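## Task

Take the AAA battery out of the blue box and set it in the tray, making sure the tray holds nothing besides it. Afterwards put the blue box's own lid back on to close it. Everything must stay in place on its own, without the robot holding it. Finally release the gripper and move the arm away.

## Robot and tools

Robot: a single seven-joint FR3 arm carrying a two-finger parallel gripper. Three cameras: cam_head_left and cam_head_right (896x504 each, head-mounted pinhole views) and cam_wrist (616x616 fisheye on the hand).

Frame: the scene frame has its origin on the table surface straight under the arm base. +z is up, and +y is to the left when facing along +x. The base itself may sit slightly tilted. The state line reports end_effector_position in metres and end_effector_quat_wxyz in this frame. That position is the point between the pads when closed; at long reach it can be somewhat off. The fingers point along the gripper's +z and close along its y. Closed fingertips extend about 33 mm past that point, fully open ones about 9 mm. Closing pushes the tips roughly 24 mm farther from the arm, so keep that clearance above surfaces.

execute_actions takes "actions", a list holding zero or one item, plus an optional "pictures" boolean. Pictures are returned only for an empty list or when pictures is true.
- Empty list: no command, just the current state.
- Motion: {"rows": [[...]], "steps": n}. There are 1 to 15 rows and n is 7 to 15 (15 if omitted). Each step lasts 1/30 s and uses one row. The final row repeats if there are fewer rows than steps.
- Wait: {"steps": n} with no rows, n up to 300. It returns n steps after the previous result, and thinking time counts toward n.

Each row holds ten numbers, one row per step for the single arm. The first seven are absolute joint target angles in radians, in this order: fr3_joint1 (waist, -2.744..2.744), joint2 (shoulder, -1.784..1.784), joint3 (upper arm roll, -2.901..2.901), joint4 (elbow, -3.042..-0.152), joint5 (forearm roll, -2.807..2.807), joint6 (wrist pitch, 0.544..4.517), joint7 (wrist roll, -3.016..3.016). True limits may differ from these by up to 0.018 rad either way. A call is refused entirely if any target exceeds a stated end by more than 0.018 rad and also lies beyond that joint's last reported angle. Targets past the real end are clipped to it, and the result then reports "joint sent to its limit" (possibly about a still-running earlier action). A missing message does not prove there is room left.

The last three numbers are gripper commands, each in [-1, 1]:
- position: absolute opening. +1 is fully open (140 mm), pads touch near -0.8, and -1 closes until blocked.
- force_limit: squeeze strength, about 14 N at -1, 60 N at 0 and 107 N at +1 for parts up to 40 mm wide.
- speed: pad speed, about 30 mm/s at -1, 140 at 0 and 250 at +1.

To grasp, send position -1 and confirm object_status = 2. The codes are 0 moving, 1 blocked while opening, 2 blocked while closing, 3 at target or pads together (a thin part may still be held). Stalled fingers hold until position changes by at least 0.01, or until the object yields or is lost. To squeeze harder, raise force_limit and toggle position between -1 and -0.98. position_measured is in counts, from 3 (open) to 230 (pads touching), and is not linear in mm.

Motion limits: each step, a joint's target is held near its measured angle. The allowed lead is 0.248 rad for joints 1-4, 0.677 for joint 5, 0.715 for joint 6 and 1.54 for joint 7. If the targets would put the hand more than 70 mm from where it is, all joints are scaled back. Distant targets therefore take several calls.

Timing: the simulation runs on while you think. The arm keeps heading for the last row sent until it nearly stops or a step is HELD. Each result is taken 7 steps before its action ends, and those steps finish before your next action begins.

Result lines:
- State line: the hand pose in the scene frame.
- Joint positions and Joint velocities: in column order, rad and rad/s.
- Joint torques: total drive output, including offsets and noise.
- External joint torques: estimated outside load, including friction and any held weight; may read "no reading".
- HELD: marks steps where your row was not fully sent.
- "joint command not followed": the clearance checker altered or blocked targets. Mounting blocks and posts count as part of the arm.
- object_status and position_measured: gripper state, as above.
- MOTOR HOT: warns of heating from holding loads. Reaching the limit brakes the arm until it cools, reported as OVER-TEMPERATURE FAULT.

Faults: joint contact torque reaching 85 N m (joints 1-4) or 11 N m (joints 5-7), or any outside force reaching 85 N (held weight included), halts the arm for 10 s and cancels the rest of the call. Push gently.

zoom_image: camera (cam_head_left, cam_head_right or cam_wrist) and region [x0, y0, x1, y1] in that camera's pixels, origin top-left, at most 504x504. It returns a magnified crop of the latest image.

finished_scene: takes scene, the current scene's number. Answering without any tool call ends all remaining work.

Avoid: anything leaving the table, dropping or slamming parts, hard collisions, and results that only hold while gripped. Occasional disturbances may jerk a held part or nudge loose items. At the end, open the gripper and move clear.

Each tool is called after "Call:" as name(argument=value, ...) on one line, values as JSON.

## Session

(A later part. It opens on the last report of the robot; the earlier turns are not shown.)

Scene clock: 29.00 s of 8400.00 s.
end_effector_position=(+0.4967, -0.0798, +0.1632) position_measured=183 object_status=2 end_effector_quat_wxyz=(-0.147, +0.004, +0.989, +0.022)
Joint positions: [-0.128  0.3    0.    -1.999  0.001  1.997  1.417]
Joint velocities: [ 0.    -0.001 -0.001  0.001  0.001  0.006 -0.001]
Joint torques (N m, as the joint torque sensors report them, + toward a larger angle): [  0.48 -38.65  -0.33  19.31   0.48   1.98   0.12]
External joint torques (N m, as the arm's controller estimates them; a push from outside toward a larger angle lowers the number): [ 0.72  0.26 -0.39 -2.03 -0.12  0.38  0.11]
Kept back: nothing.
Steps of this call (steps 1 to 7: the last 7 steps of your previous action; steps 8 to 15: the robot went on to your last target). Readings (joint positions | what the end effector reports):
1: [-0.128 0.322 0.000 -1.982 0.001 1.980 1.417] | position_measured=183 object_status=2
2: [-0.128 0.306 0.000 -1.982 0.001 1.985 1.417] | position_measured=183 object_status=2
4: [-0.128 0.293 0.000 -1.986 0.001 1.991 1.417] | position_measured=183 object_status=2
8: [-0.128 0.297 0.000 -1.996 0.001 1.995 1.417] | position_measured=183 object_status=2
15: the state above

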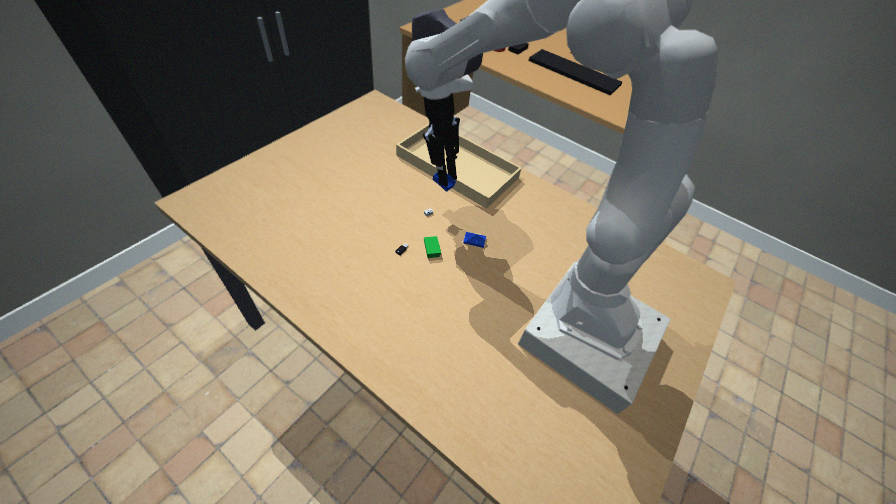

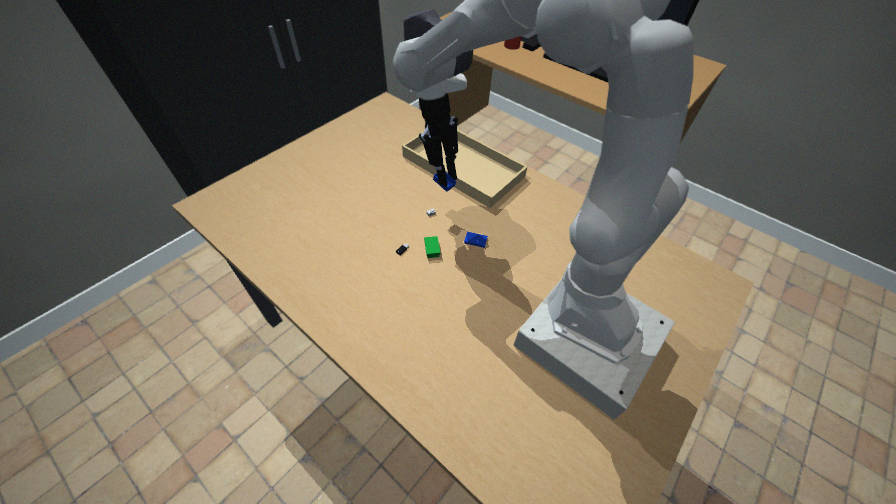

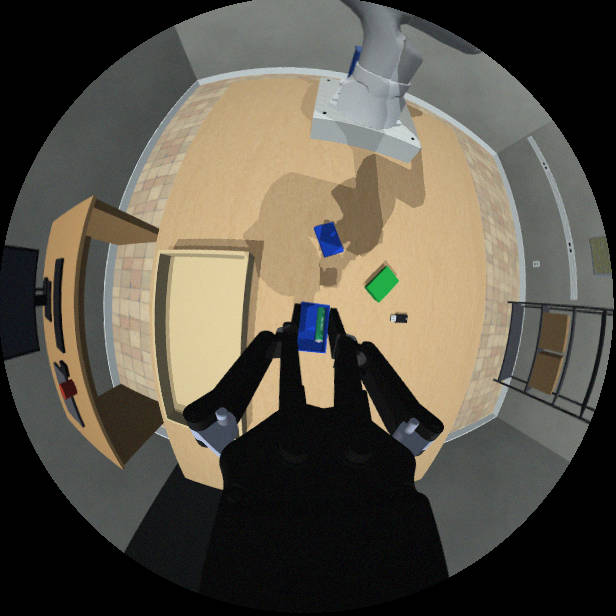

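Call:
execute_actions(actions=[{"rows":[[-0.2,0.3,0,-2.05,0,2.4,1.35,-1,0,0],[-0.2,0.3,0,-2.05,0,2.4,1.35,-1,0,0],[-0.2,0.3,0,-2.05,0,2.4,1.35,-1,0,0],[-0.28,0.32,0,-2.1,0,2.8,1.27,-1,0,0],[-0.28,0.32,0,-2.1,0,2.8,1.27,-1,0,0],[-0.28,0.32,0,-2.1,0,2.8,1.27,-1,0,0],[-0.34,0.35,0,-2.15,0,3.2,1.21,-1,0,0]],"steps":15}])

Call:
execute_actions(actions=[{"steps":25}], pictures=true)

Scene clock: 31.00 s of 8400.00 s.
end_effector_position=(+0.5596, -0.1409, +0.1450) position_measured=183 object_status=2 end_effector_quat_wxyz=(-0.016, +0.028, +0.999, +0.004)
Joint positions: [-0.22   0.309  0.006 -2.065  0.001  2.339  1.378]
Joint velocities: [-0.44   0.135 -0.023 -0.295  0.     1.371 -0.191]
Joint torques (N m, as the joint torque sensors report them, + toward a larger angle): [  0.14 -36.59  -1.05  17.57   0.6    2.68  -0.15]
External joint torques (N m, as the arm's controller estimates them; a push from outside toward a larger angle lowers the number): [-0.64  1.99 -1.47 -3.46  0.07  0.72 -0.16]
Steps of this call (steps 1 to 15: the robot went on to your last target; steps 16 to 52: nothing new was sent; steps 53 to 60: the first 8 steps of this action). Readings (joint positions | what the end effector reports):
53: [-0.133 0.298 0.004 -2.006 0.001 2.030 1.414] | position_measured=183 object_status=2
54: [-0.143 0.298 0.006 -2.015 0.001 2.073 1.410] | position_measured=183 object_status=2
56: [-0.166 0.299 0.006 -2.030 0.001 2.158 1.401] | position_measured=183 object_status=2
60: the state above

Scene clock: 31.83 s of 8400.00 s.
end_effector_position=(+0.6985, -0.2716, +0.2282) position_measured=183 object_status=2 end_effector_quat_wxyz=(+0.311, +0.018, +0.943, -0.115)
Joint positions: [-0.338  0.348 -0.    -2.148  0.001  3.17   1.238]
Joint velocities: [-0.001 -0.001  0.    -0.004  0.     0.169 -0.08 ]
Joint torques (N m, as the joint torque sensors report them, + toward a larger angle): [ -0.36 -38.07   0.16  19.     0.34   3.71  -0.23]
External joint torques (N m, as the arm's controller estimates them; a push from outside toward a larger angle lowers the number): [-0.26  1.64 -0.06 -1.75 -0.15  0.35 -0.2 ]
Kept back: nothing.
Steps of this call (steps 1 to 7: the last 7 steps of your previous action; steps 8 to 25: the robot went on to your last target). Readings (joint positions | what the end effector reports):
1: [-0.235 0.314 0.005 -2.075 0.001 2.386 1.372] | position_measured=183 object_status=2
2: [-0.248 0.319 0.004 -2.084 0.001 2.432 1.366] | position_measured=183 object_status=2
4: [-0.269 0.327 0.001 -2.099 0.001 2.523 1.355] | position_measured=183 object_status=2
8: [-0.300 0.338 -0.000 -2.120 0.001 2.698 1.333] | position_measured=183 object_status=2
25: the state above

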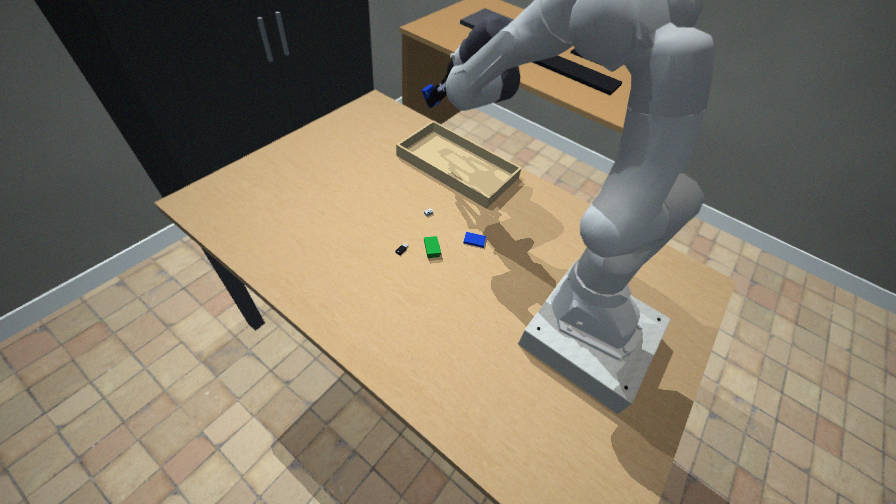

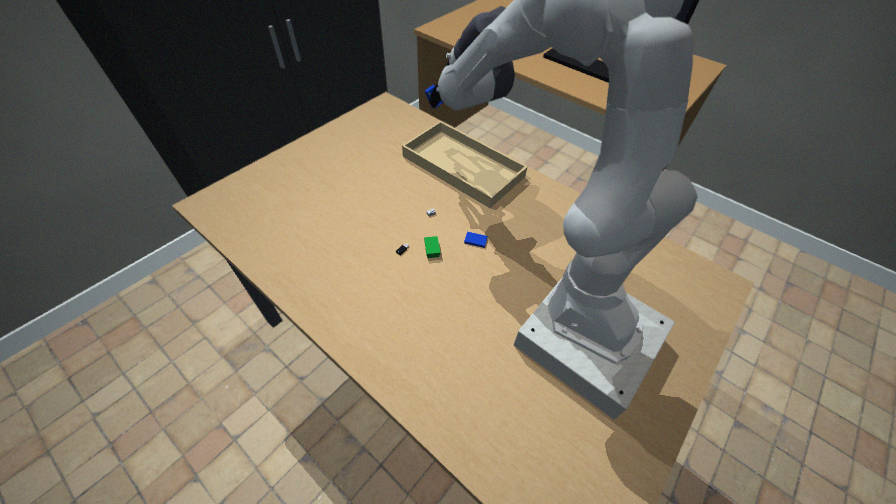

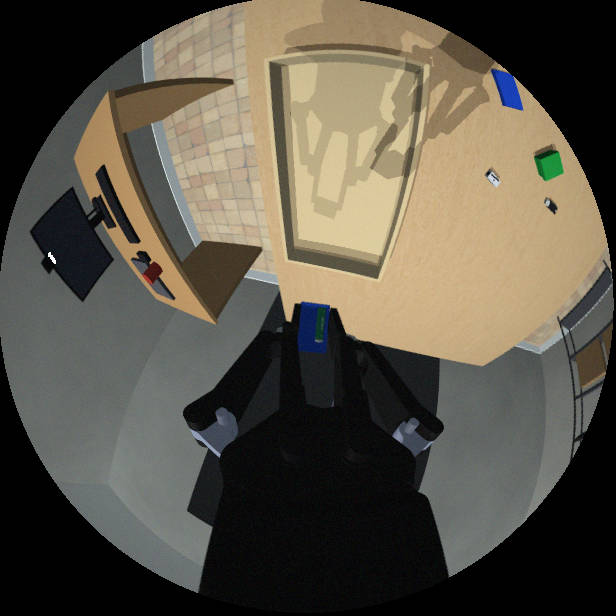

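Call:
execute_actions(actions=[])

Scene clock: 33.20 s of 8400.00 s.
end_effector_position=(+0.7030, -0.2733, +0.2350) position_measured=183 object_status=2 end_effector_quat_wxyz=(+0.321, +0.006, +0.939, -0.123)
Joint positions: [-0.338  0.349 -0.    -2.148  0.001  3.197  1.214]
Joint velocities: [-0.001 -0.    -0.001  0.001  0.     0.001 -0.002]
Joint torques (N m, as the joint torque sensors report them, + toward a larger angle): [ -0.37 -38.82   0.14  18.65   0.31   3.87  -0.37]
External joint torques (N m, as the arm's controller estimates them; a push from outside toward a larger angle lowers the number): [-0.03  1.09  0.13 -2.25 -0.21  0.43 -0.34]
Kept back: nothing.
Steps of this call (steps 1 to 30: the robot went on to your last target; steps 31 to 41: nothing new was sent). Readings (joint positions | what the end effector reports):
1: [-0.338 0.348 -0.000 -2.148 0.001 3.175 1.235] | position_measured=183 object_status=2
2: [-0.338 0.348 -0.000 -2.148 0.001 3.179 1.233] | position_measured=183 object_status=2
4: [-0.338 0.348 -0.000 -2.148 0.001 3.185 1.229] | position_measured=183 object_status=2
8: [-0.338 0.348 -0.000 -2.148 0.001 3.192 1.223] | position_measured=183 object_status=2
41: the state above
The arm was judged still, so your last target was given up. Only a new action makes it travel on or press farther. Fingers that are still opening or closing keep moving.

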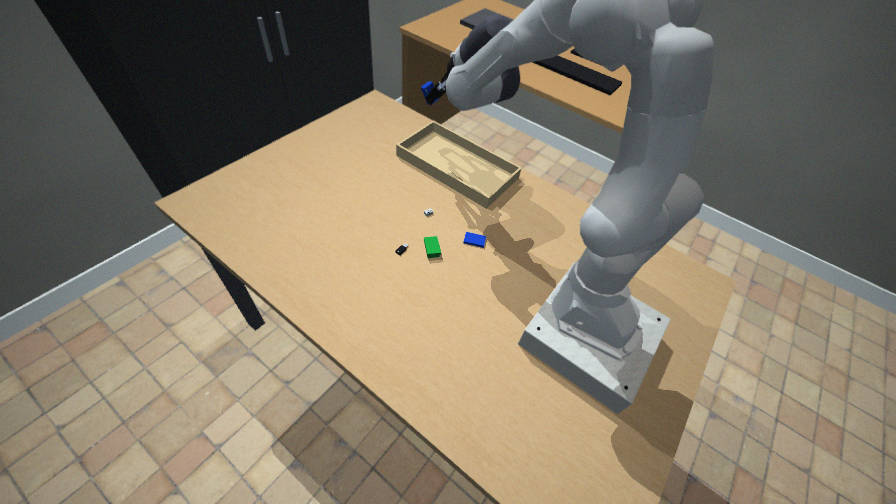

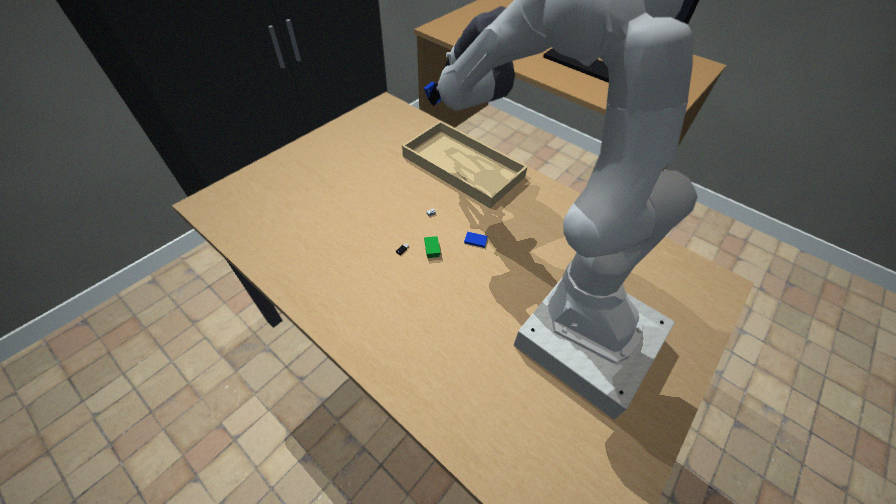

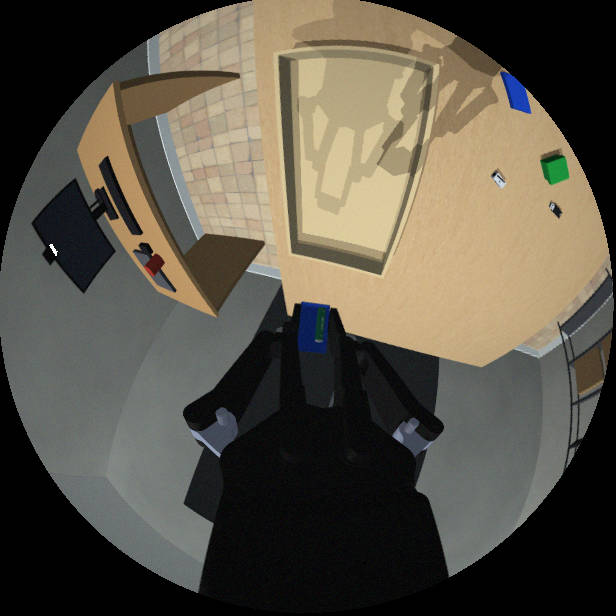

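Call:
execute_actions(actions=[{"rows":[[-0.33,0.42,0,-2.18,0,3.35,1.22,-1,0,0],[-0.32,0.5,0,-2.22,0,3.55,1.23,-1,0,0],[-0.31,0.58,0,-2.26,0,3.75,1.24,-1,0,0],[-0.31,0.65,0,-2.3,0,3.9,1.24,-1,0,0]],"steps":15}])

Call:
execute_actions(actions=[{"rows":[[-0.31,0.67,0,-2.31,0,4.05,1.24,-1,0,0],[-0.31,0.69,0,-2.32,0,4.15,1.24,-1,0,0],[-0.31,0.71,0,-2.33,0,4.3,1.24,-1,0,0],[-0.31,0.738,0,-2.341,0,4.48,1.24,-1,0,0]],"steps":15}])

Call:
execute_actions(actions=[{"steps":25}], pictures=true)

Scene clock: 34.30 s of 8400.00 s.
end_effector_position=(+0.6540, -0.2357, +0.0801) position_measured=183 object_status=2 end_effector_quat_wxyz=(+0.342, -0.000, +0.931, -0.124)
Joint positions: [-0.313  0.642  0.    -2.293  0.001  3.677  1.225]
Joint velocities: [ 0.046  0.646  0.008 -0.38  -0.001  1.199  0.041]
Joint torques (N m, as the joint torque sensors report them, + toward a larger angle): [ -0.32 -67.81   0.09  28.27   0.09   7.33   0.  ]
External joint torques (N m, as the arm's controller estimates them; a push from outside toward a larger angle lowers the number): [ 1.5   1.49  0.95 -1.79 -0.43  0.94  0.06]
Steps of this call (steps 1 to 25: nothing new was sent; steps 26 to 33: the first 8 steps of this action). Readings (joint positions | what the end effector reports):
26: [-0.337 0.355 -0.001 -2.150 0.001 3.220 1.214] | position_measured=183 object_status=2
27: [-0.335 0.377 -0.001 -2.159 0.001 3.275 1.215] | position_measured=183 object_status=2
29: [-0.326 0.466 -0.002 -2.199 0.001 3.434 1.218] | position_measured=183 object_status=2
33: the state above

Scene clock: 34.80 s of 8400.00 s.
end_effector_position=(+0.6713, -0.2406, +0.1780) position_measured=183 object_status=2 end_effector_quat_wxyz=(+0.527, +0.003, +0.829, -0.188)
Joint positions: [-0.312  0.725  0.    -2.334  0.001  4.245  1.234]
Joint velocities: [ 0.001  0.201 -0.    -0.1   -0.001  1.32   0.01 ]
Joint torques (N m, as the joint torque sensors report them, + toward a larger angle): [  1.66 -41.49  -0.35  10.84  -0.04   3.91  -0.05]
External joint torques (N m, as the arm's controller estimates them; a push from outside toward a larger angle lowers the number): [ 1.71  2.03 -0.92 -2.23 -0.12  0.86 -0.01]
Steps of this call (steps 1 to 7: the last 7 steps of your previous action; steps 8 to 15: the first 8 steps of this action). Readings (joint positions | what the end effector reports):
8: [-0.312 0.654 0.000 -2.302 0.001 3.871 1.232] | position_measured=183 object_status=2
9: [-0.312 0.660 0.000 -2.304 0.001 3.917 1.232] | position_measured=183 object_status=2
11: [-0.312 0.683 0.000 -2.314 0.001 4.037 1.233] | position_measured=183 object_status=2
15: the state above

Scene clock: 35.63 s of 8400.00 s.
end_effector_position=(+0.6677, -0.2392, +0.2435) position_measured=183 object_status=2 end_effector_quat_wxyz=(+0.608, +0.003, +0.764, -0.215)
Joint positions: [-0.312  0.737  0.    -2.34   0.001  4.476  1.237]
Joint velocities: [-0.    -0.     0.    -0.001 -0.001  0.009  0.001]
Joint torques (N m, as the joint torque sensors report them, + toward a larger angle): [  1.15 -38.05  -0.18   8.35  -0.08   3.26   0.01]
External joint torques (N m, as the arm's controller estimates them; a push from outside toward a larger angle lowers the number): [ 1.22  0.9  -0.75 -1.76 -0.14  0.45  0.05]
Kept back: nothing.
Steps of this call (steps 1 to 7: the last 7 steps of your previous action; steps 8 to 25: the robot went on to your last target). Readings (joint positions | what the end effector reports):
1: [-0.312 0.731 0.000 -2.337 0.001 4.286 1.234] | position_measured=183 object_status=2
2: [-0.312 0.734 0.000 -2.338 0.001 4.320 1.234] | position_measured=183 object_status=2
4: [-0.312 0.737 0.000 -2.340 0.001 4.372 1.235] | position_measured=183 object_status=2
8: [-0.312 0.737 0.000 -2.340 0.001 4.430 1.235] | position_measured=183 object_status=2
25: the state above

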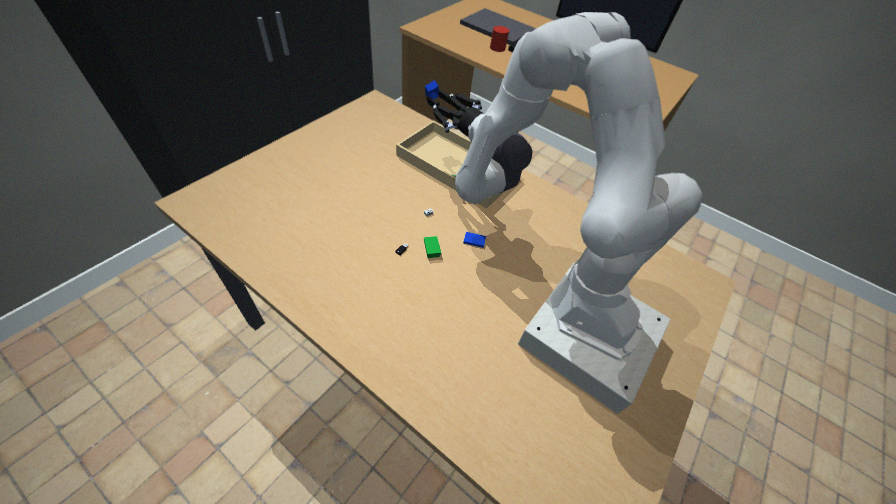

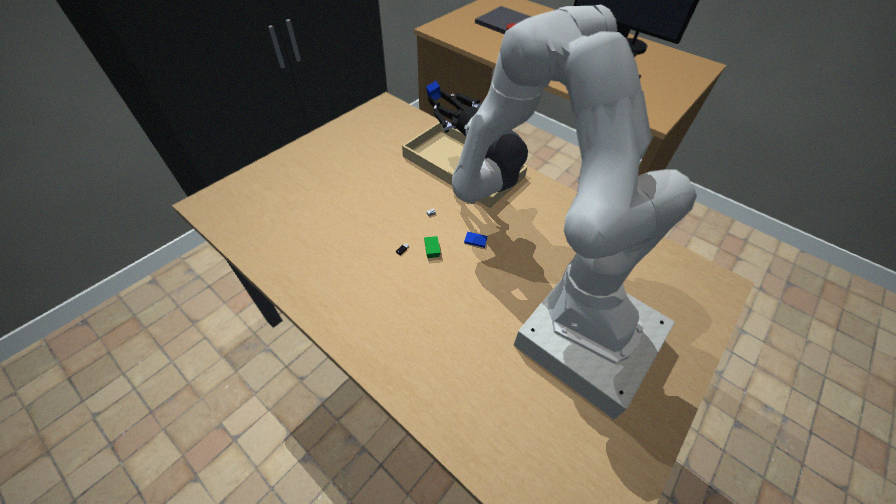

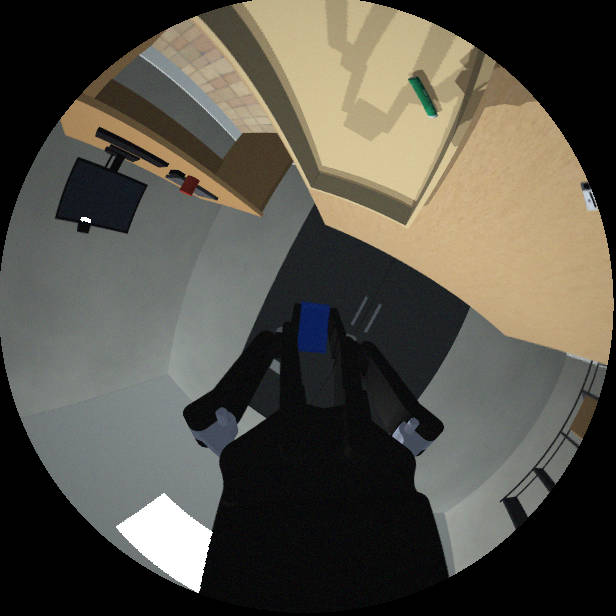

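Battery is in the tray. Return.

Call:
execute_actions(actions=[{"rows":[[-0.31,0.55,0,-2.3,0,4.0,1.24,-1,0,0],[-0.31,0.55,0,-2.3,0,4.0,1.24,-1,0,0],[-0.31,0.55,0,-2.3,0,4.0,1.24,-1,0,0],[-0.31,0.55,0,-2.3,0,4.0,1.24,-1,0,0],[-0.31,0.35,0,-2.15,0,3.2,1.24,-1,0,0]],"steps":15}])

Call:
execute_actions(actions=[{"rows":[[-0.31,0.3,0,-2.15,0,3.0,1.24,-1,0,0]],"steps":15}])

Call:
execute_actions(actions=[{"rows":[[-0.2,0.3,0,-2.05,0,2.4,1.35,-1,0,0],[-0.2,0.3,0,-2.05,0,2.4,1.35,-1,0,0],[-0.2,0.3,0,-2.05,0,2.4,1.35,-1,0,0],[-0.128,0.3,0,-2.0,0,1.9,1.42,-1,0,0]],"steps":15}])

Call:
execute_actions(actions=[{"steps":15}])

Scene clock: 36.37 s of 8400.00 s.
end_effector_position=(+0.7532, -0.2695, +0.3488) position_measured=183 object_status=2 end_effector_quat_wxyz=(+0.533, +0.004, +0.825, -0.189)
Joint positions: [-0.312  0.409  0.    -2.184  0.001  3.792  1.237]
Joint velocities: [ 0.001 -1.103 -0.     0.646  0.001 -2.169 -0.   ]
Joint torques (N m, as the joint torque sensors report them, + toward a larger angle): [ 1.96 -1.75  0.01 -4.57  0.41 -0.88  0.02]
External joint torques (N m, as the arm's controller estimates them; a push from outside toward a larger angle lowers the number): [ 1.87 -1.86 -0.42  1.31  0.28 -0.79  0.02]
Steps of this call (steps 1 to 14: the robot went on to your last target; steps 15 to 22: the first 8 steps of this action). Readings (joint positions | what the end effector reports):
15: [-0.312 0.722 0.000 -2.339 0.001 4.417 1.237] | position_measured=183 object_status=2
16: [-0.312 0.683 0.000 -2.335 0.001 4.338 1.237] | position_measured=183 object_status=2
18: [-0.312 0.602 0.000 -2.312 0.001 4.227 1.237] | position_measured=183 object_status=2
22: the state above

Scene clock: 36.87 s of 8400.00 s.
end_effector_position=(+0.7072, -0.2531, +0.2529) position_measured=183 object_status=2 end_effector_quat_wxyz=(+0.321, +0.005, +0.940, -0.114)
Joint positions: [-0.312  0.305  0.    -2.151  0.001  3.148  1.237]
Joint velocities: [ 0.001 -0.071 -0.001  0.002  0.001 -0.879 -0.   ]
Joint torques (N m, as the joint torque sensors report them, + toward a larger angle): [  0.95 -37.24  -0.24  20.61   0.42   2.89   0.06]
External joint torques (N m, as the arm's controller estimates them; a push from outside toward a larger angle lowers the number): [ 0.98  0.12 -0.5  -0.11 -0.09 -0.62  0.08]
Steps of this call (steps 1 to 7: the last 7 steps of your previous action; steps 8 to 15: the first 8 steps of this action). Readings (joint positions | what the end effector reports):
8: [-0.312 0.347 0.000 -2.152 0.001 3.452 1.237] | position_measured=183 object_status=2
9: [-0.312 0.341 0.000 -2.152 0.001 3.403 1.237] | position_measured=183 object_status=2
11: [-0.312 0.326 0.000 -2.152 0.001 3.308 1.237] | position_measured=183 object_status=2
15: the state above

Scene clock: 37.37 s of 8400.00 s.
end_effector_position=(+0.6603, -0.1697, +0.1944) position_measured=183 object_status=2 end_effector_quat_wxyz=(+0.151, -0.020, +0.987, -0.044)
Joint positions: [-0.215  0.302 -0.004 -2.065  0.001  2.679  1.278]
Joint velocities: [ 0.323 -0.007  0.044  0.219 -0.    -1.249  0.147]
Joint torques (N m, as the joint torque sensors report them, + toward a larger angle): [ -0.58 -39.17  -2.6   19.68   0.58   2.51   0.23]
External joint torques (N m, as the arm's controller estimates them; a push from outside toward a larger angle lowers the number): [ 2.86 -0.75  0.12 -0.79 -0.08 -0.58  0.24]
Steps of this call (steps 1 to 7: the last 7 steps of your previous action; steps 8 to 15: the first 8 steps of this action). Readings (joint positions | what the end effector reports):
8: [-0.305 0.303 -0.004 -2.142 0.001 2.998 1.241] | position_measured=183 object_status=2
9: [-0.295 0.303 -0.006 -2.129 0.001 2.949 1.246] | position_measured=183 object_status=2
11: [-0.269 0.303 -0.007 -2.105 0.001 2.856 1.256] | position_measured=183 object_status=2
15: the state above

Scene clock: 37.87 s of 8400.00 s.
end_effector_position=(+0.5170, -0.0868, +0.1597) position_measured=183 object_status=2 end_effector_quat_wxyz=(-0.114, -0.023, +0.993, +0.021)
Joint positions: [-0.134  0.302  0.    -2.006  0.001  2.074  1.357]
Joint velocities: [ 0.064  0.    -0.001  0.042  0.    -1.043  0.199]
Joint torques (N m, as the joint torque sensors report them, + toward a larger angle): [  0.56 -40.32  -0.49  21.42   0.52   1.44   0.13]
External joint torques (N m, as the arm's controller estimates them; a push from outside toward a larger angle lowers the number): [ 1.7  -1.46  0.12 -0.18 -0.05 -0.67  0.12]
Kept back: nothing.
Steps of this call (steps 1 to 7: the last 7 steps of your previous action; steps 8 to 15: the robot went on to your last target). Readings (joint positions | what the end effector reports):
1: [-0.205 0.302 -0.003 -2.058 0.001 2.637 1.283] | position_measured=183 object_status=2
2: [-0.196 0.302 -0.002 -2.052 0.001 2.595 1.287] | position_measured=183 object_status=2
4: [-0.181 0.302 -0.000 -2.041 0.001 2.511 1.296] | position_measured=183 object_status=2
8: [-0.159 0.302 0.000 -2.025 0.001 2.348 1.315] | position_measured=183 object_status=2
15: the state above

Call:
execute_actions(actions=[{"rows":[[-0.128,0.3,0,-2.0,0,1.75,1.42,-1,0,0],[-0.128,0.3,0,-2.0,0,1.75,1.42,-1,0,0],[-0.128,0.3,0,-2.0,0,1.75,1.42,-1,0,0],[-0.128,0.3,0,-2.0,0,1.75,1.42,-1,0,0],[-0.128,0.34,0,-1.99,0,1.777,1.42,-1,0,0],[-0.128,0.38,0,-1.98,0,1.807,1.42,-1,0,0],[-0.128,0.42,0,-1.965,0,1.832,1.42,-1,0,0],[-0.128,0.46,0,-1.95,0,1.857,1.42,-1,0,0],[-0.128,0.5,0,-1.94,0,1.887,1.42,-1,0,0],[-0.128,0.53,0,-1.93,0,1.907,1.42,-1,0,0],[-0.128,0.55,0,-1.925,0,1.922,1.42,-1,0,0]],"steps":15}])

Call:
execute_actions(actions=[{"rows":[[-0.128,0.56,0,-1.92,0,1.927,1.42,-1,0,0],[-0.128,0.57,0,-1.918,0,1.935,1.42,-1,0,0],[-0.128,0.58,0,-1.915,0,1.942,1.42,-1,0,0],[-0.128,0.59,0,-1.912,0,1.95,1.42,-1,0,0],[-0.128,0.595,0,-1.91,0,1.955,1.42,-1,0,0]],"steps":15}])

Call:
execute_actions(actions=[{"steps":12}], pictures=true)

Scene clock: 38.80 s of 8400.00 s.
end_effector_position=(+0.4378, -0.0716, +0.1463) position_measured=183 object_status=2 end_effector_quat_wxyz=(-0.252, +0.003, +0.967, +0.040)
Joint positions: [-0.13   0.37   0.    -1.969  0.001  1.822  1.414]
Joint velocities: [-0.001  0.972 -0.     0.338  0.     0.246  0.008]
Joint torques (N m, as the joint torque sensors report them, + toward a larger angle): [  1.71 -32.38  -0.81  14.12   0.59   0.29  -0.02]
External joint torques (N m, as the arm's controller estimates them; a push from outside toward a larger angle lowers the number): [ 1.9   1.78 -0.93  0.71  0.08  0.57 -0.03]
Steps of this call (steps 1 to 20: the robot went on to your last target; steps 21 to 28: the first 8 steps of this action). Readings (joint positions | what the end effector reports):
21: [-0.130 0.301 0.000 -2.001 0.001 1.886 1.411] | position_measured=183 object_status=2
22: [-0.130 0.301 0.000 -2.000 0.001 1.862 1.411] | position_measured=183 object_status=2
24: [-0.130 0.301 0.000 -2.000 0.001 1.825 1.412] | position_measured=183 object_status=2
28: the state above

Scene clock: 39.30 s of 8400.00 s.
end_effector_position=(+0.4362, -0.0715, +0.0507) position_measured=183 object_status=2 end_effector_quat_wxyz=(-0.276, +0.005, +0.960, +0.043)
Joint positions: [-0.13   0.59   0.    -1.914  0.001  1.936  1.416]
Joint velocities: [-0.001  0.083 -0.     0.005 -0.001  0.098  0.002]
Joint torques (N m, as the joint torque sensors report them, + toward a larger angle): [  1.83 -43.71   0.1   18.68   0.44   1.18   0.04]
External joint torques (N m, as the arm's controller estimates them; a push from outside toward a larger angle lowers the number): [ 2.    2.18 -0.3  -0.3  -0.05  0.41  0.02]
Steps of this call (steps 1 to 7: the last 7 steps of your previous action; steps 8 to 15: the first 8 steps of this action). Readings (joint positions | what the end effector reports):
8: [-0.130 0.556 0.000 -1.935 0.001 1.895 1.416] | position_measured=183 object_status=2
9: [-0.130 0.560 0.000 -1.931 0.001 1.902 1.416] | position_measured=183 object_status=2
11: [-0.130 0.570 0.000 -1.921 0.001 1.915 1.416] | position_measured=183 object_status=2
15: the state above

Scene clock: 39.70 s of 8400.00 s.
end_effector_position=(+0.4406, -0.0723, +0.0479) position_measured=183 object_status=2 end_effector_quat_wxyz=(-0.270, +0.005, +0.962, +0.042)
Joint positions: [-0.13   0.594  0.    -1.912  0.001  1.951  1.417]
Joint velocities: [0.001 0.001 0.001 0.001 0.001 0.009 0.   ]
Joint torques (N m, as the joint torque sensors report them, + toward a larger angle): [  1.83 -42.53  -0.2   17.56   0.45   1.25   0.15]
External joint torques (N m, as the arm's controller estimates them; a push from outside toward a larger angle lowers the number): [ 1.91  1.25 -0.67 -0.55 -0.04  0.47  0.13]
Kept back: nothing.
Steps of this call (steps 1 to 7: the last 7 steps of your previous action; steps 8 to 12: the robot went on to your last target). Readings (joint positions | what the end effector reports):
1: [-0.130 0.592 0.000 -1.914 0.001 1.939 1.416] | position_measured=183 object_status=2
2: [-0.130 0.594 0.000 -1.914 0.001 1.941 1.416] | position_measured=183 object_status=2
4: [-0.130 0.594 0.000 -1.913 0.001 1.945 1.416] | position_measured=183 object_status=2
8: [-0.130 0.594 0.000 -1.912 0.001 1.949 1.416] | position_measured=183 object_status=2
12: the state above

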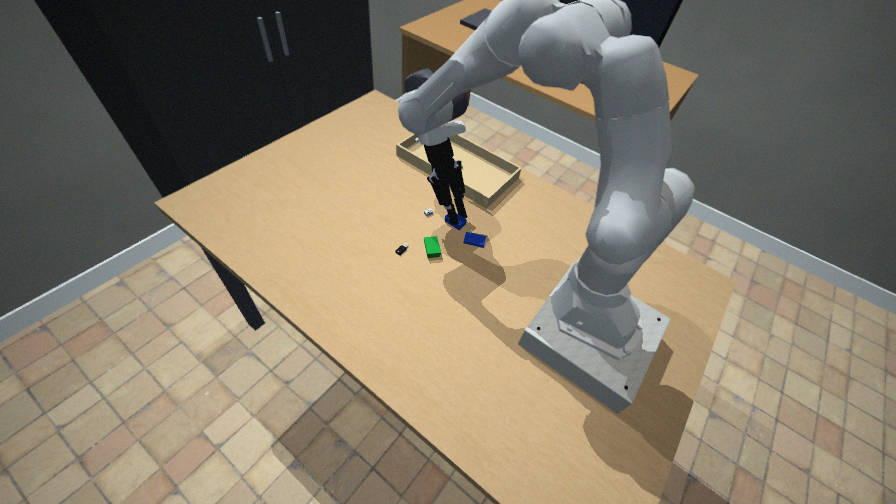

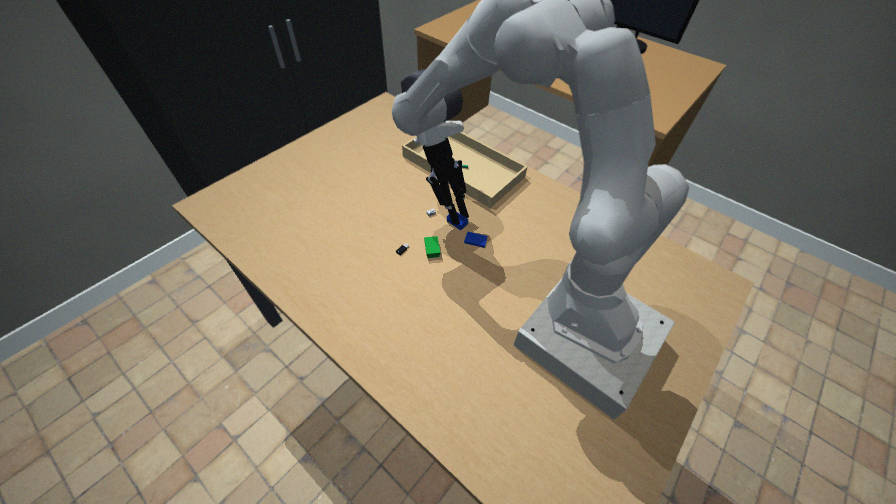

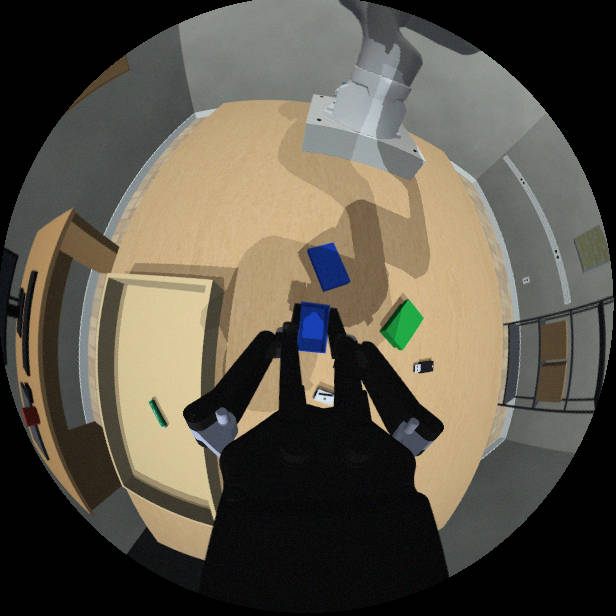

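Call:
execute_actions(actions=[{"rows":[[-0.128,0.595,0,-1.91,0,1.955,1.42,0,0,0],[-0.128,0.595,0,-1.91,0,1.955,1.42,0,0,0],[-0.128,0.595,0,-1.91,0,1.955,1.42,0,0,0],[-0.128,0.595,0,-1.91,0,1.955,1.42,0,0,0],[-0.128,0.595,0,-1.91,0,1.955,1.42,0,0,0],[-0.128,0.595,0,-1.91,0,1.955,1.42,0,0,0],[-0.128,0.595,0,-1.91,0,1.955,1.42,0,0,0],[-0.128,0.55,0,-1.92,0,1.92,1.42,0,0,0],[-0.128,0.5,0,-1.94,0,1.887,1.42,0,0,0],[-0.128,0.45,0,-1.95,0,1.85,1.42,0,0,0],[-0.128,0.4,0,-1.97,0,1.82,1.42,0,0,0]],"steps":15}])

Call:
execute_actions(actions=[{"rows":[[-0.128,0.3,0,-2.1,0,1.95,1.35,0,0,0],[-0.128,0.2,0,-2.25,0,2.1,1.3,0,0,0],[-0.128,0.1,0,-2.4,0,2.25,1.2,0,0,0],[-0.128,0.0,0,-2.55,0,2.4,1.1,0,0,0],[-0.128,-0.1,0,-2.7,0,2.55,1.0,0,0,0],[-0.128,-0.17,0,-2.86,0,2.7,0.96,0,0,0]],"steps":15}])

Call:
execute_actions(actions=[{"steps":25}])

Call:
execute_actions(actions=[{"rows":[[-0.128,-0.132,0,-2.886,0,2.755,0.96,0,0,0]],"steps":15}], pictures=true)

Scene clock: 41.57 s of 8400.00 s.
end_effector_position=(+0.4398, -0.0721, +0.0495) position_measured=132 object_status=0 end_effector_quat_wxyz=(-0.270, +0.005, +0.962, +0.042)
Joint positions: [-0.13   0.59   0.    -1.915  0.001  1.949  1.417]
Joint velocities: [-0.    -0.254 -0.001 -0.162  0.001 -0.193 -0.001]
Joint torques (N m, as the joint torque sensors report them, + toward a larger angle): [  2.28 -54.08   0.01  22.48   0.41   1.29   0.12]
External joint torques (N m, as the arm's controller estimates them; a push from outside toward a larger angle lowers the number): [ 2.25  0.94 -0.64 -1.69 -0.08 -0.21  0.09]
Steps of this call (steps 1 to 30: the robot went on to your last target; steps 31 to 48: nothing new was sent; steps 49 to 56: the first 8 steps of this action). Readings (joint positions | what the end effector reports):
49: [-0.130 0.594 0.000 -1.912 0.001 1.953 1.417] | position_measured=183 object_status=0
50: [-0.130 0.594 0.000 -1.912 0.001 1.953 1.417] | position_measured=183 object_status=0
52: [-0.130 0.594 0.000 -1.912 0.001 1.953 1.417] | position_measured=163 object_status=0
56: the state above

Scene clock: 42.07 s of 8400.00 s.
end_effector_position=(+0.4390, -0.0719, +0.1669) position_measured=129 object_status=3 end_effector_quat_wxyz=(-0.065, -0.070, +0.995, +0.015)
Joint positions: [-0.13   0.003 -0.    -2.408  0.001  2.274  1.265]
Joint velocities: [-0.001 -1.705  0.001 -1.803 -0.001  1.971 -0.789]
Joint torques (N m, as the joint torque sensors report them, + toward a larger angle): [  2.08 -23.1   -0.23  20.59   0.43   3.11  -0.42]
External joint torques (N m, as the arm's controller estimates them; a push from outside toward a larger angle lowers the number): [ 1.8  -1.31 -0.45 -2.56  0.1   0.89 -0.41]
Steps of this call (steps 1 to 7: the last 7 steps of your previous action; steps 8 to 15: the first 8 steps of this action). Readings (joint positions | what the end effector reports):
8: [-0.130 0.381 0.000 -1.987 0.001 1.877 1.412] | position_measured=129 object_status=3
9: [-0.130 0.333 -0.000 -2.055 0.001 1.913 1.401] | position_measured=129 object_status=3
11: [-0.130 0.206 -0.000 -2.210 0.001 2.029 1.358] | position_measured=129 object_status=3
15: the state above

Scene clock: 42.90 s of 8400.00 s.
end_effector_position=(+0.3550, -0.0583, +0.1071) position_measured=129 object_status=3 end_effector_quat_wxyz=(+0.003, -0.210, +0.978, -0.002)
Joint positions: [-0.13  -0.168 -0.    -2.858  0.001  2.694  0.983]
Joint velocities: [ 0.001 -0.001  0.001  0.001  0.001  0.02  -0.066]
Joint torques (N m, as the joint torque sensors report them, + toward a larger angle): [  2.17 -19.94  -0.34  14.2    0.26   2.84  -0.36]
External joint torques (N m, as the arm's controller estimates them; a push from outside toward a larger angle lowers the number): [ 2.16 -1.12 -0.19 -2.82 -0.08  0.39 -0.36]
Kept back: nothing.
Steps of this call (steps 1 to 7: the last 7 steps of your previous action; steps 8 to 25: the robot went on to your last target). Readings (joint positions | what the end effector reports):
1: [-0.130 -0.056 -0.000 -2.476 0.001 2.349 1.236] | position_measured=129 object_status=3
2: [-0.130 -0.106 -0.000 -2.546 0.001 2.415 1.207] | position_measured=129 object_status=3
4: [-0.130 -0.155 -0.000 -2.677 0.001 2.506 1.163] | position_measured=129 object_status=3
8: [-0.130 -0.160 -0.000 -2.834 0.001 2.604 1.093] | position_measured=129 object_status=3
25: the state above

Scene clock: 43.17 s of 8400.00 s.
end_effector_position=(+0.3418, -0.0562, +0.0902) position_measured=129 object_status=3 end_effector_quat_wxyz=(-0.005, -0.216, +0.976, +0.001)
Joint positions: [-0.13  -0.133 -0.    -2.885  0.001  2.739  0.972]
Joint velocities: [ 0.     0.006 -0.001 -0.002  0.     0.076 -0.027]
Joint torques (N m, as the joint torque sensors report them, + toward a larger angle): [  1.61 -17.94  -0.7   13.71   0.12   3.06  -0.24]
External joint torques (N m, as the arm's controller estimates them; a push from outside toward a larger angle lowers the number): [ 1.69  1.49 -0.51 -2.63 -0.19  0.58 -0.24]
Steps of this call (steps 1 to 8: the first 8 steps of this action). Readings (joint positions | what the end effector reports):
1: [-0.130 -0.165 -0.000 -2.861 0.001 2.704 0.981] | position_measured=129 object_status=3
2: [-0.130 -0.156 -0.000 -2.867 0.001 2.714 0.979] | position_measured=129 object_status=3
4: [-0.130 -0.141 -0.000 -2.878 0.001 2.725 0.976] | position_measured=129 object_status=3
8: the state above

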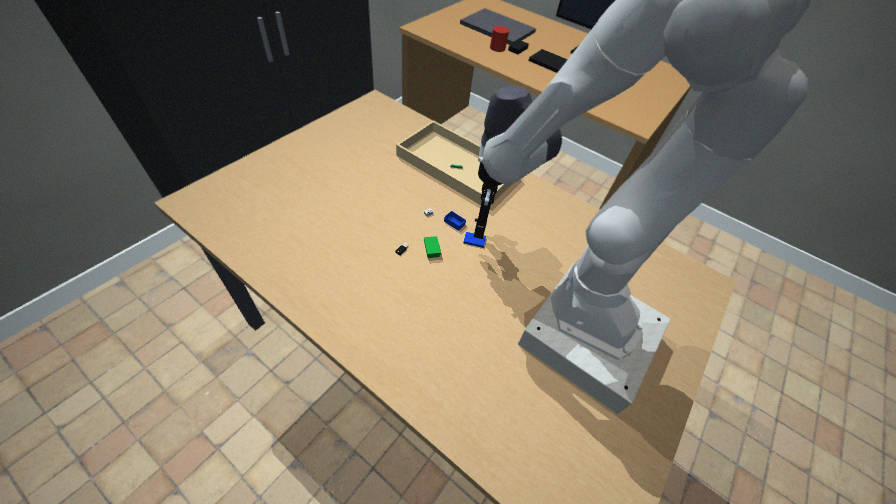

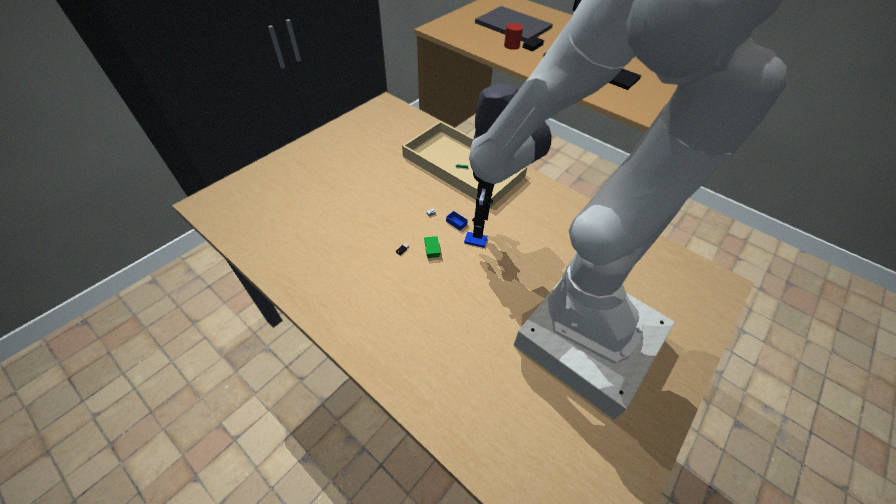

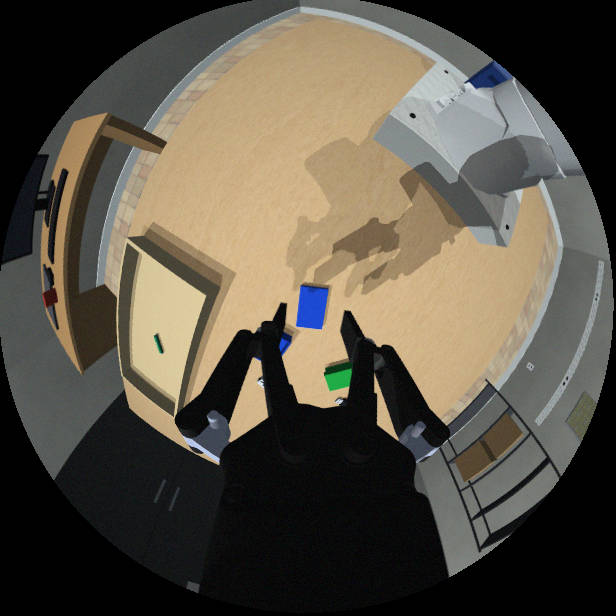

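Call:
execute_actions(actions=[{"rows":[[-0.128,-0.11,0,-2.885,0,2.79,0.96,0,0,0],[-0.128,-0.08,0,-2.883,0,2.82,0.96,0,0,0],[-0.128,-0.05,0,-2.881,0,2.85,0.96,0,0,0],[-0.128,-0.02,0,-2.879,0,2.88,0.96,0,0,0],[-0.128,0.01,0,-2.877,0,2.905,0.96,0,0,0],[-0.128,0.04,0,-2.875,0,2.925,0.96,0,0,0],[-0.128,0.06,0,-2.873,0,2.94,0.96,0,0,0],[-0.128,0.068,0,-2.873,0,2.942,0.96,0,0,0]],"steps":15}])

Call:
execute_actions(actions=[{"steps":15}])

Call:
execute_actions(actions=[{"rows":[[-0.128,0.068,0,-2.873,0,2.942,0.96,-1,0,0]],"steps":15}])

Call:
execute_actions(actions=[{"steps":10}], pictures=true)

Scene clock: 43.80 s of 8400.00 s.
end_effector_position=(+0.3345, -0.0551, +0.0485) position_measured=129 object_status=3 end_effector_quat_wxyz=(-0.015, -0.219, +0.976, +0.005)
Joint positions: [-0.13   0.025 -0.    -2.877  0.001  2.868  0.964]
Joint velocities: [-0.001  0.638 -0.     0.001  0.001  0.407 -0.004]
Joint torques (N m, as the joint torque sensors report them, + toward a larger angle): [  1.36 -26.84  -0.12  14.71   0.09   3.43  -0.24]
External joint torques (N m, as the arm's controller estimates them; a push from outside toward a larger angle lowers the number): [ 1.39  1.33 -0.13 -0.1  -0.06  0.47 -0.24]
Steps of this call (steps 1 to 7: the last 7 steps of your previous action; steps 8 to 11: the robot went on to your last target; steps 12 to 19: the first 8 steps of this action). Readings (joint positions | what the end effector reports):
12: [-0.130 -0.130 -0.000 -2.884 0.001 2.757 0.966] | position_measured=129 object_status=3
13: [-0.130 -0.120 -0.000 -2.883 0.001 2.767 0.965] | position_measured=129 object_status=3
15: [-0.130 -0.080 -0.000 -2.880 0.001 2.798 0.965] | position_measured=129 object_status=3
19: the state above

Scene clock: 44.30 s of 8400.00 s.
end_effector_position=(+0.3423, -0.0565, +0.0403) position_measured=129 object_status=3 end_effector_quat_wxyz=(-0.002, -0.220, +0.976, -0.000)
Joint positions: [-0.13   0.066 -0.    -2.875  0.001  2.936  0.964]
Joint velocities: [-0.     0.     0.    -0.    -0.002  0.022 -0.   ]
Joint torques (N m, as the joint torque sensors report them, + toward a larger angle): [  1.92 -21.    -0.17  12.28   0.03   2.83  -0.23]
External joint torques (N m, as the arm's controller estimates them; a push from outside toward a larger angle lowers the number): [ 1.95  1.45 -0.2  -0.2  -0.13  0.4  -0.23]
Kept back: nothing.
Steps of this call (steps 1 to 7: the last 7 steps of your previous action; steps 8 to 15: the robot went on to your last target). Readings (joint positions | what the end effector reports):
1: [-0.130 0.042 -0.000 -2.877 0.001 2.880 0.964] | position_measured=129 object_status=3
2: [-0.130 0.053 -0.000 -2.877 0.001 2.890 0.964] | position_measured=129 object_status=3
4: [-0.130 0.063 -0.000 -2.877 0.001 2.905 0.964] | position_measured=129 object_status=3
8: [-0.130 0.066 -0.000 -2.875 0.001 2.924 0.964] | position_measured=129 object_status=3
15: the state above

Scene clock: 44.57 s of 8400.00 s.
end_effector_position=(+0.3432, -0.0566, +0.0405) position_measured=179 object_status=0 end_effector_quat_wxyz=(-0.001, -0.220, +0.976, -0.001)
Joint positions: [-0.13   0.066 -0.    -2.875  0.001  2.939  0.963]
Joint velocities: [ 0.001 -0.     0.001  0.001  0.     0.004 -0.001]
Joint torques (N m, as the joint torque sensors report them, + toward a larger angle): [  2.03 -21.44  -0.24  12.86   0.08   2.79  -0.29]
External joint torques (N m, as the arm's controller estimates them; a push from outside toward a larger angle lowers the number): [ 2.03  0.98 -0.3   0.41 -0.08  0.36 -0.3 ]
Steps of this call (steps 1 to 8: the first 8 steps of this action). Readings (joint positions | what the end effector reports):
1: [-0.130 0.066 -0.000 -2.875 0.001 2.936 0.963] | position_measured=129 object_status=0
2: [-0.130 0.066 -0.000 -2.875 0.001 2.937 0.963] | position_measured=134 object_status=0
4: [-0.130 0.066 -0.000 -2.875 0.001 2.938 0.963] | position_measured=149 object_status=0
8: the state above

Scene clock: 44.90 s of 8400.00 s.
end_effector_position=(+0.3441, -0.0567, +0.0408) position_measured=233 object_status=0 end_effector_quat_wxyz=(+0.000, -0.220, +0.976, -0.001)
Joint positions: [-0.13   0.066 -0.    -2.874  0.001  2.94   0.963]
Joint velocities: [-0.     0.     0.    -0.001  0.001 -0.    -0.001]
Joint torques (N m, as the joint torque sensors report them, + toward a larger angle): [  2.33 -20.73  -0.47  11.48   0.     2.91  -0.27]
External joint torques (N m, as the arm's controller estimates them; a push from outside toward a larger angle lowers the number): [ 2.41  1.72 -0.45 -0.96 -0.17  0.47 -0.27]
Kept back: nothing.
Steps of this call (steps 1 to 7: the last 7 steps of your previous action; steps 8 to 10: the robot went on to your last target). Readings (joint positions | what the end effector reports):
1: [-0.130 0.066 -0.000 -2.875 0.001 2.939 0.963] | position_measured=187 object_status=0
2: [-0.130 0.066 -0.000 -2.874 0.001 2.939 0.963] | position_measured=195 object_status=0
4: [-0.130 0.066 -0.000 -2.874 0.001 2.940 0.963] | position_measured=210 object_status=0
8: [-0.130 0.066 -0.000 -2.874 0.001 2.940 0.963] | position_measured=233 object_status=0
10: the state above

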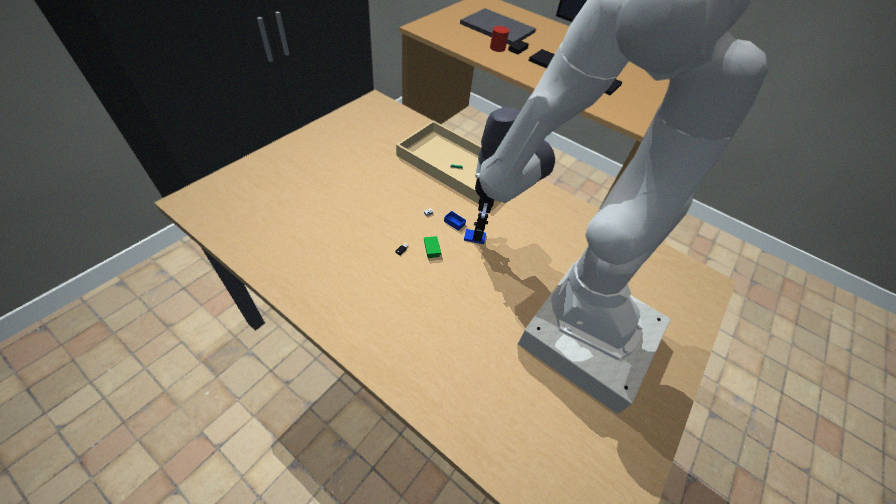

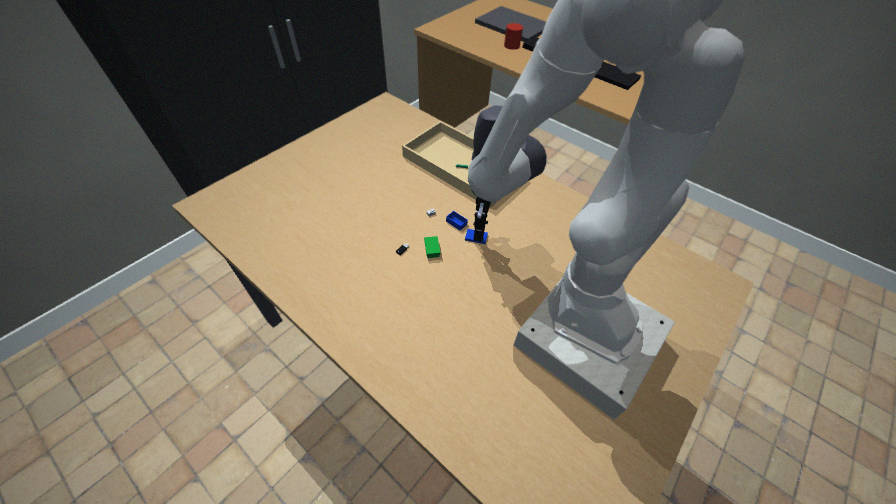

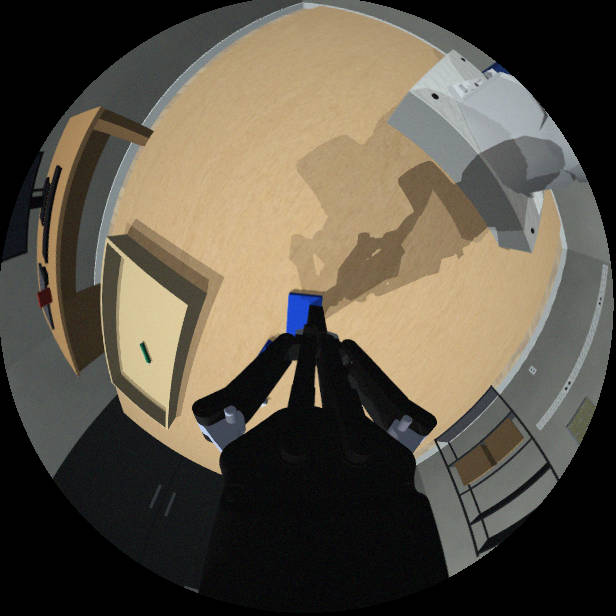

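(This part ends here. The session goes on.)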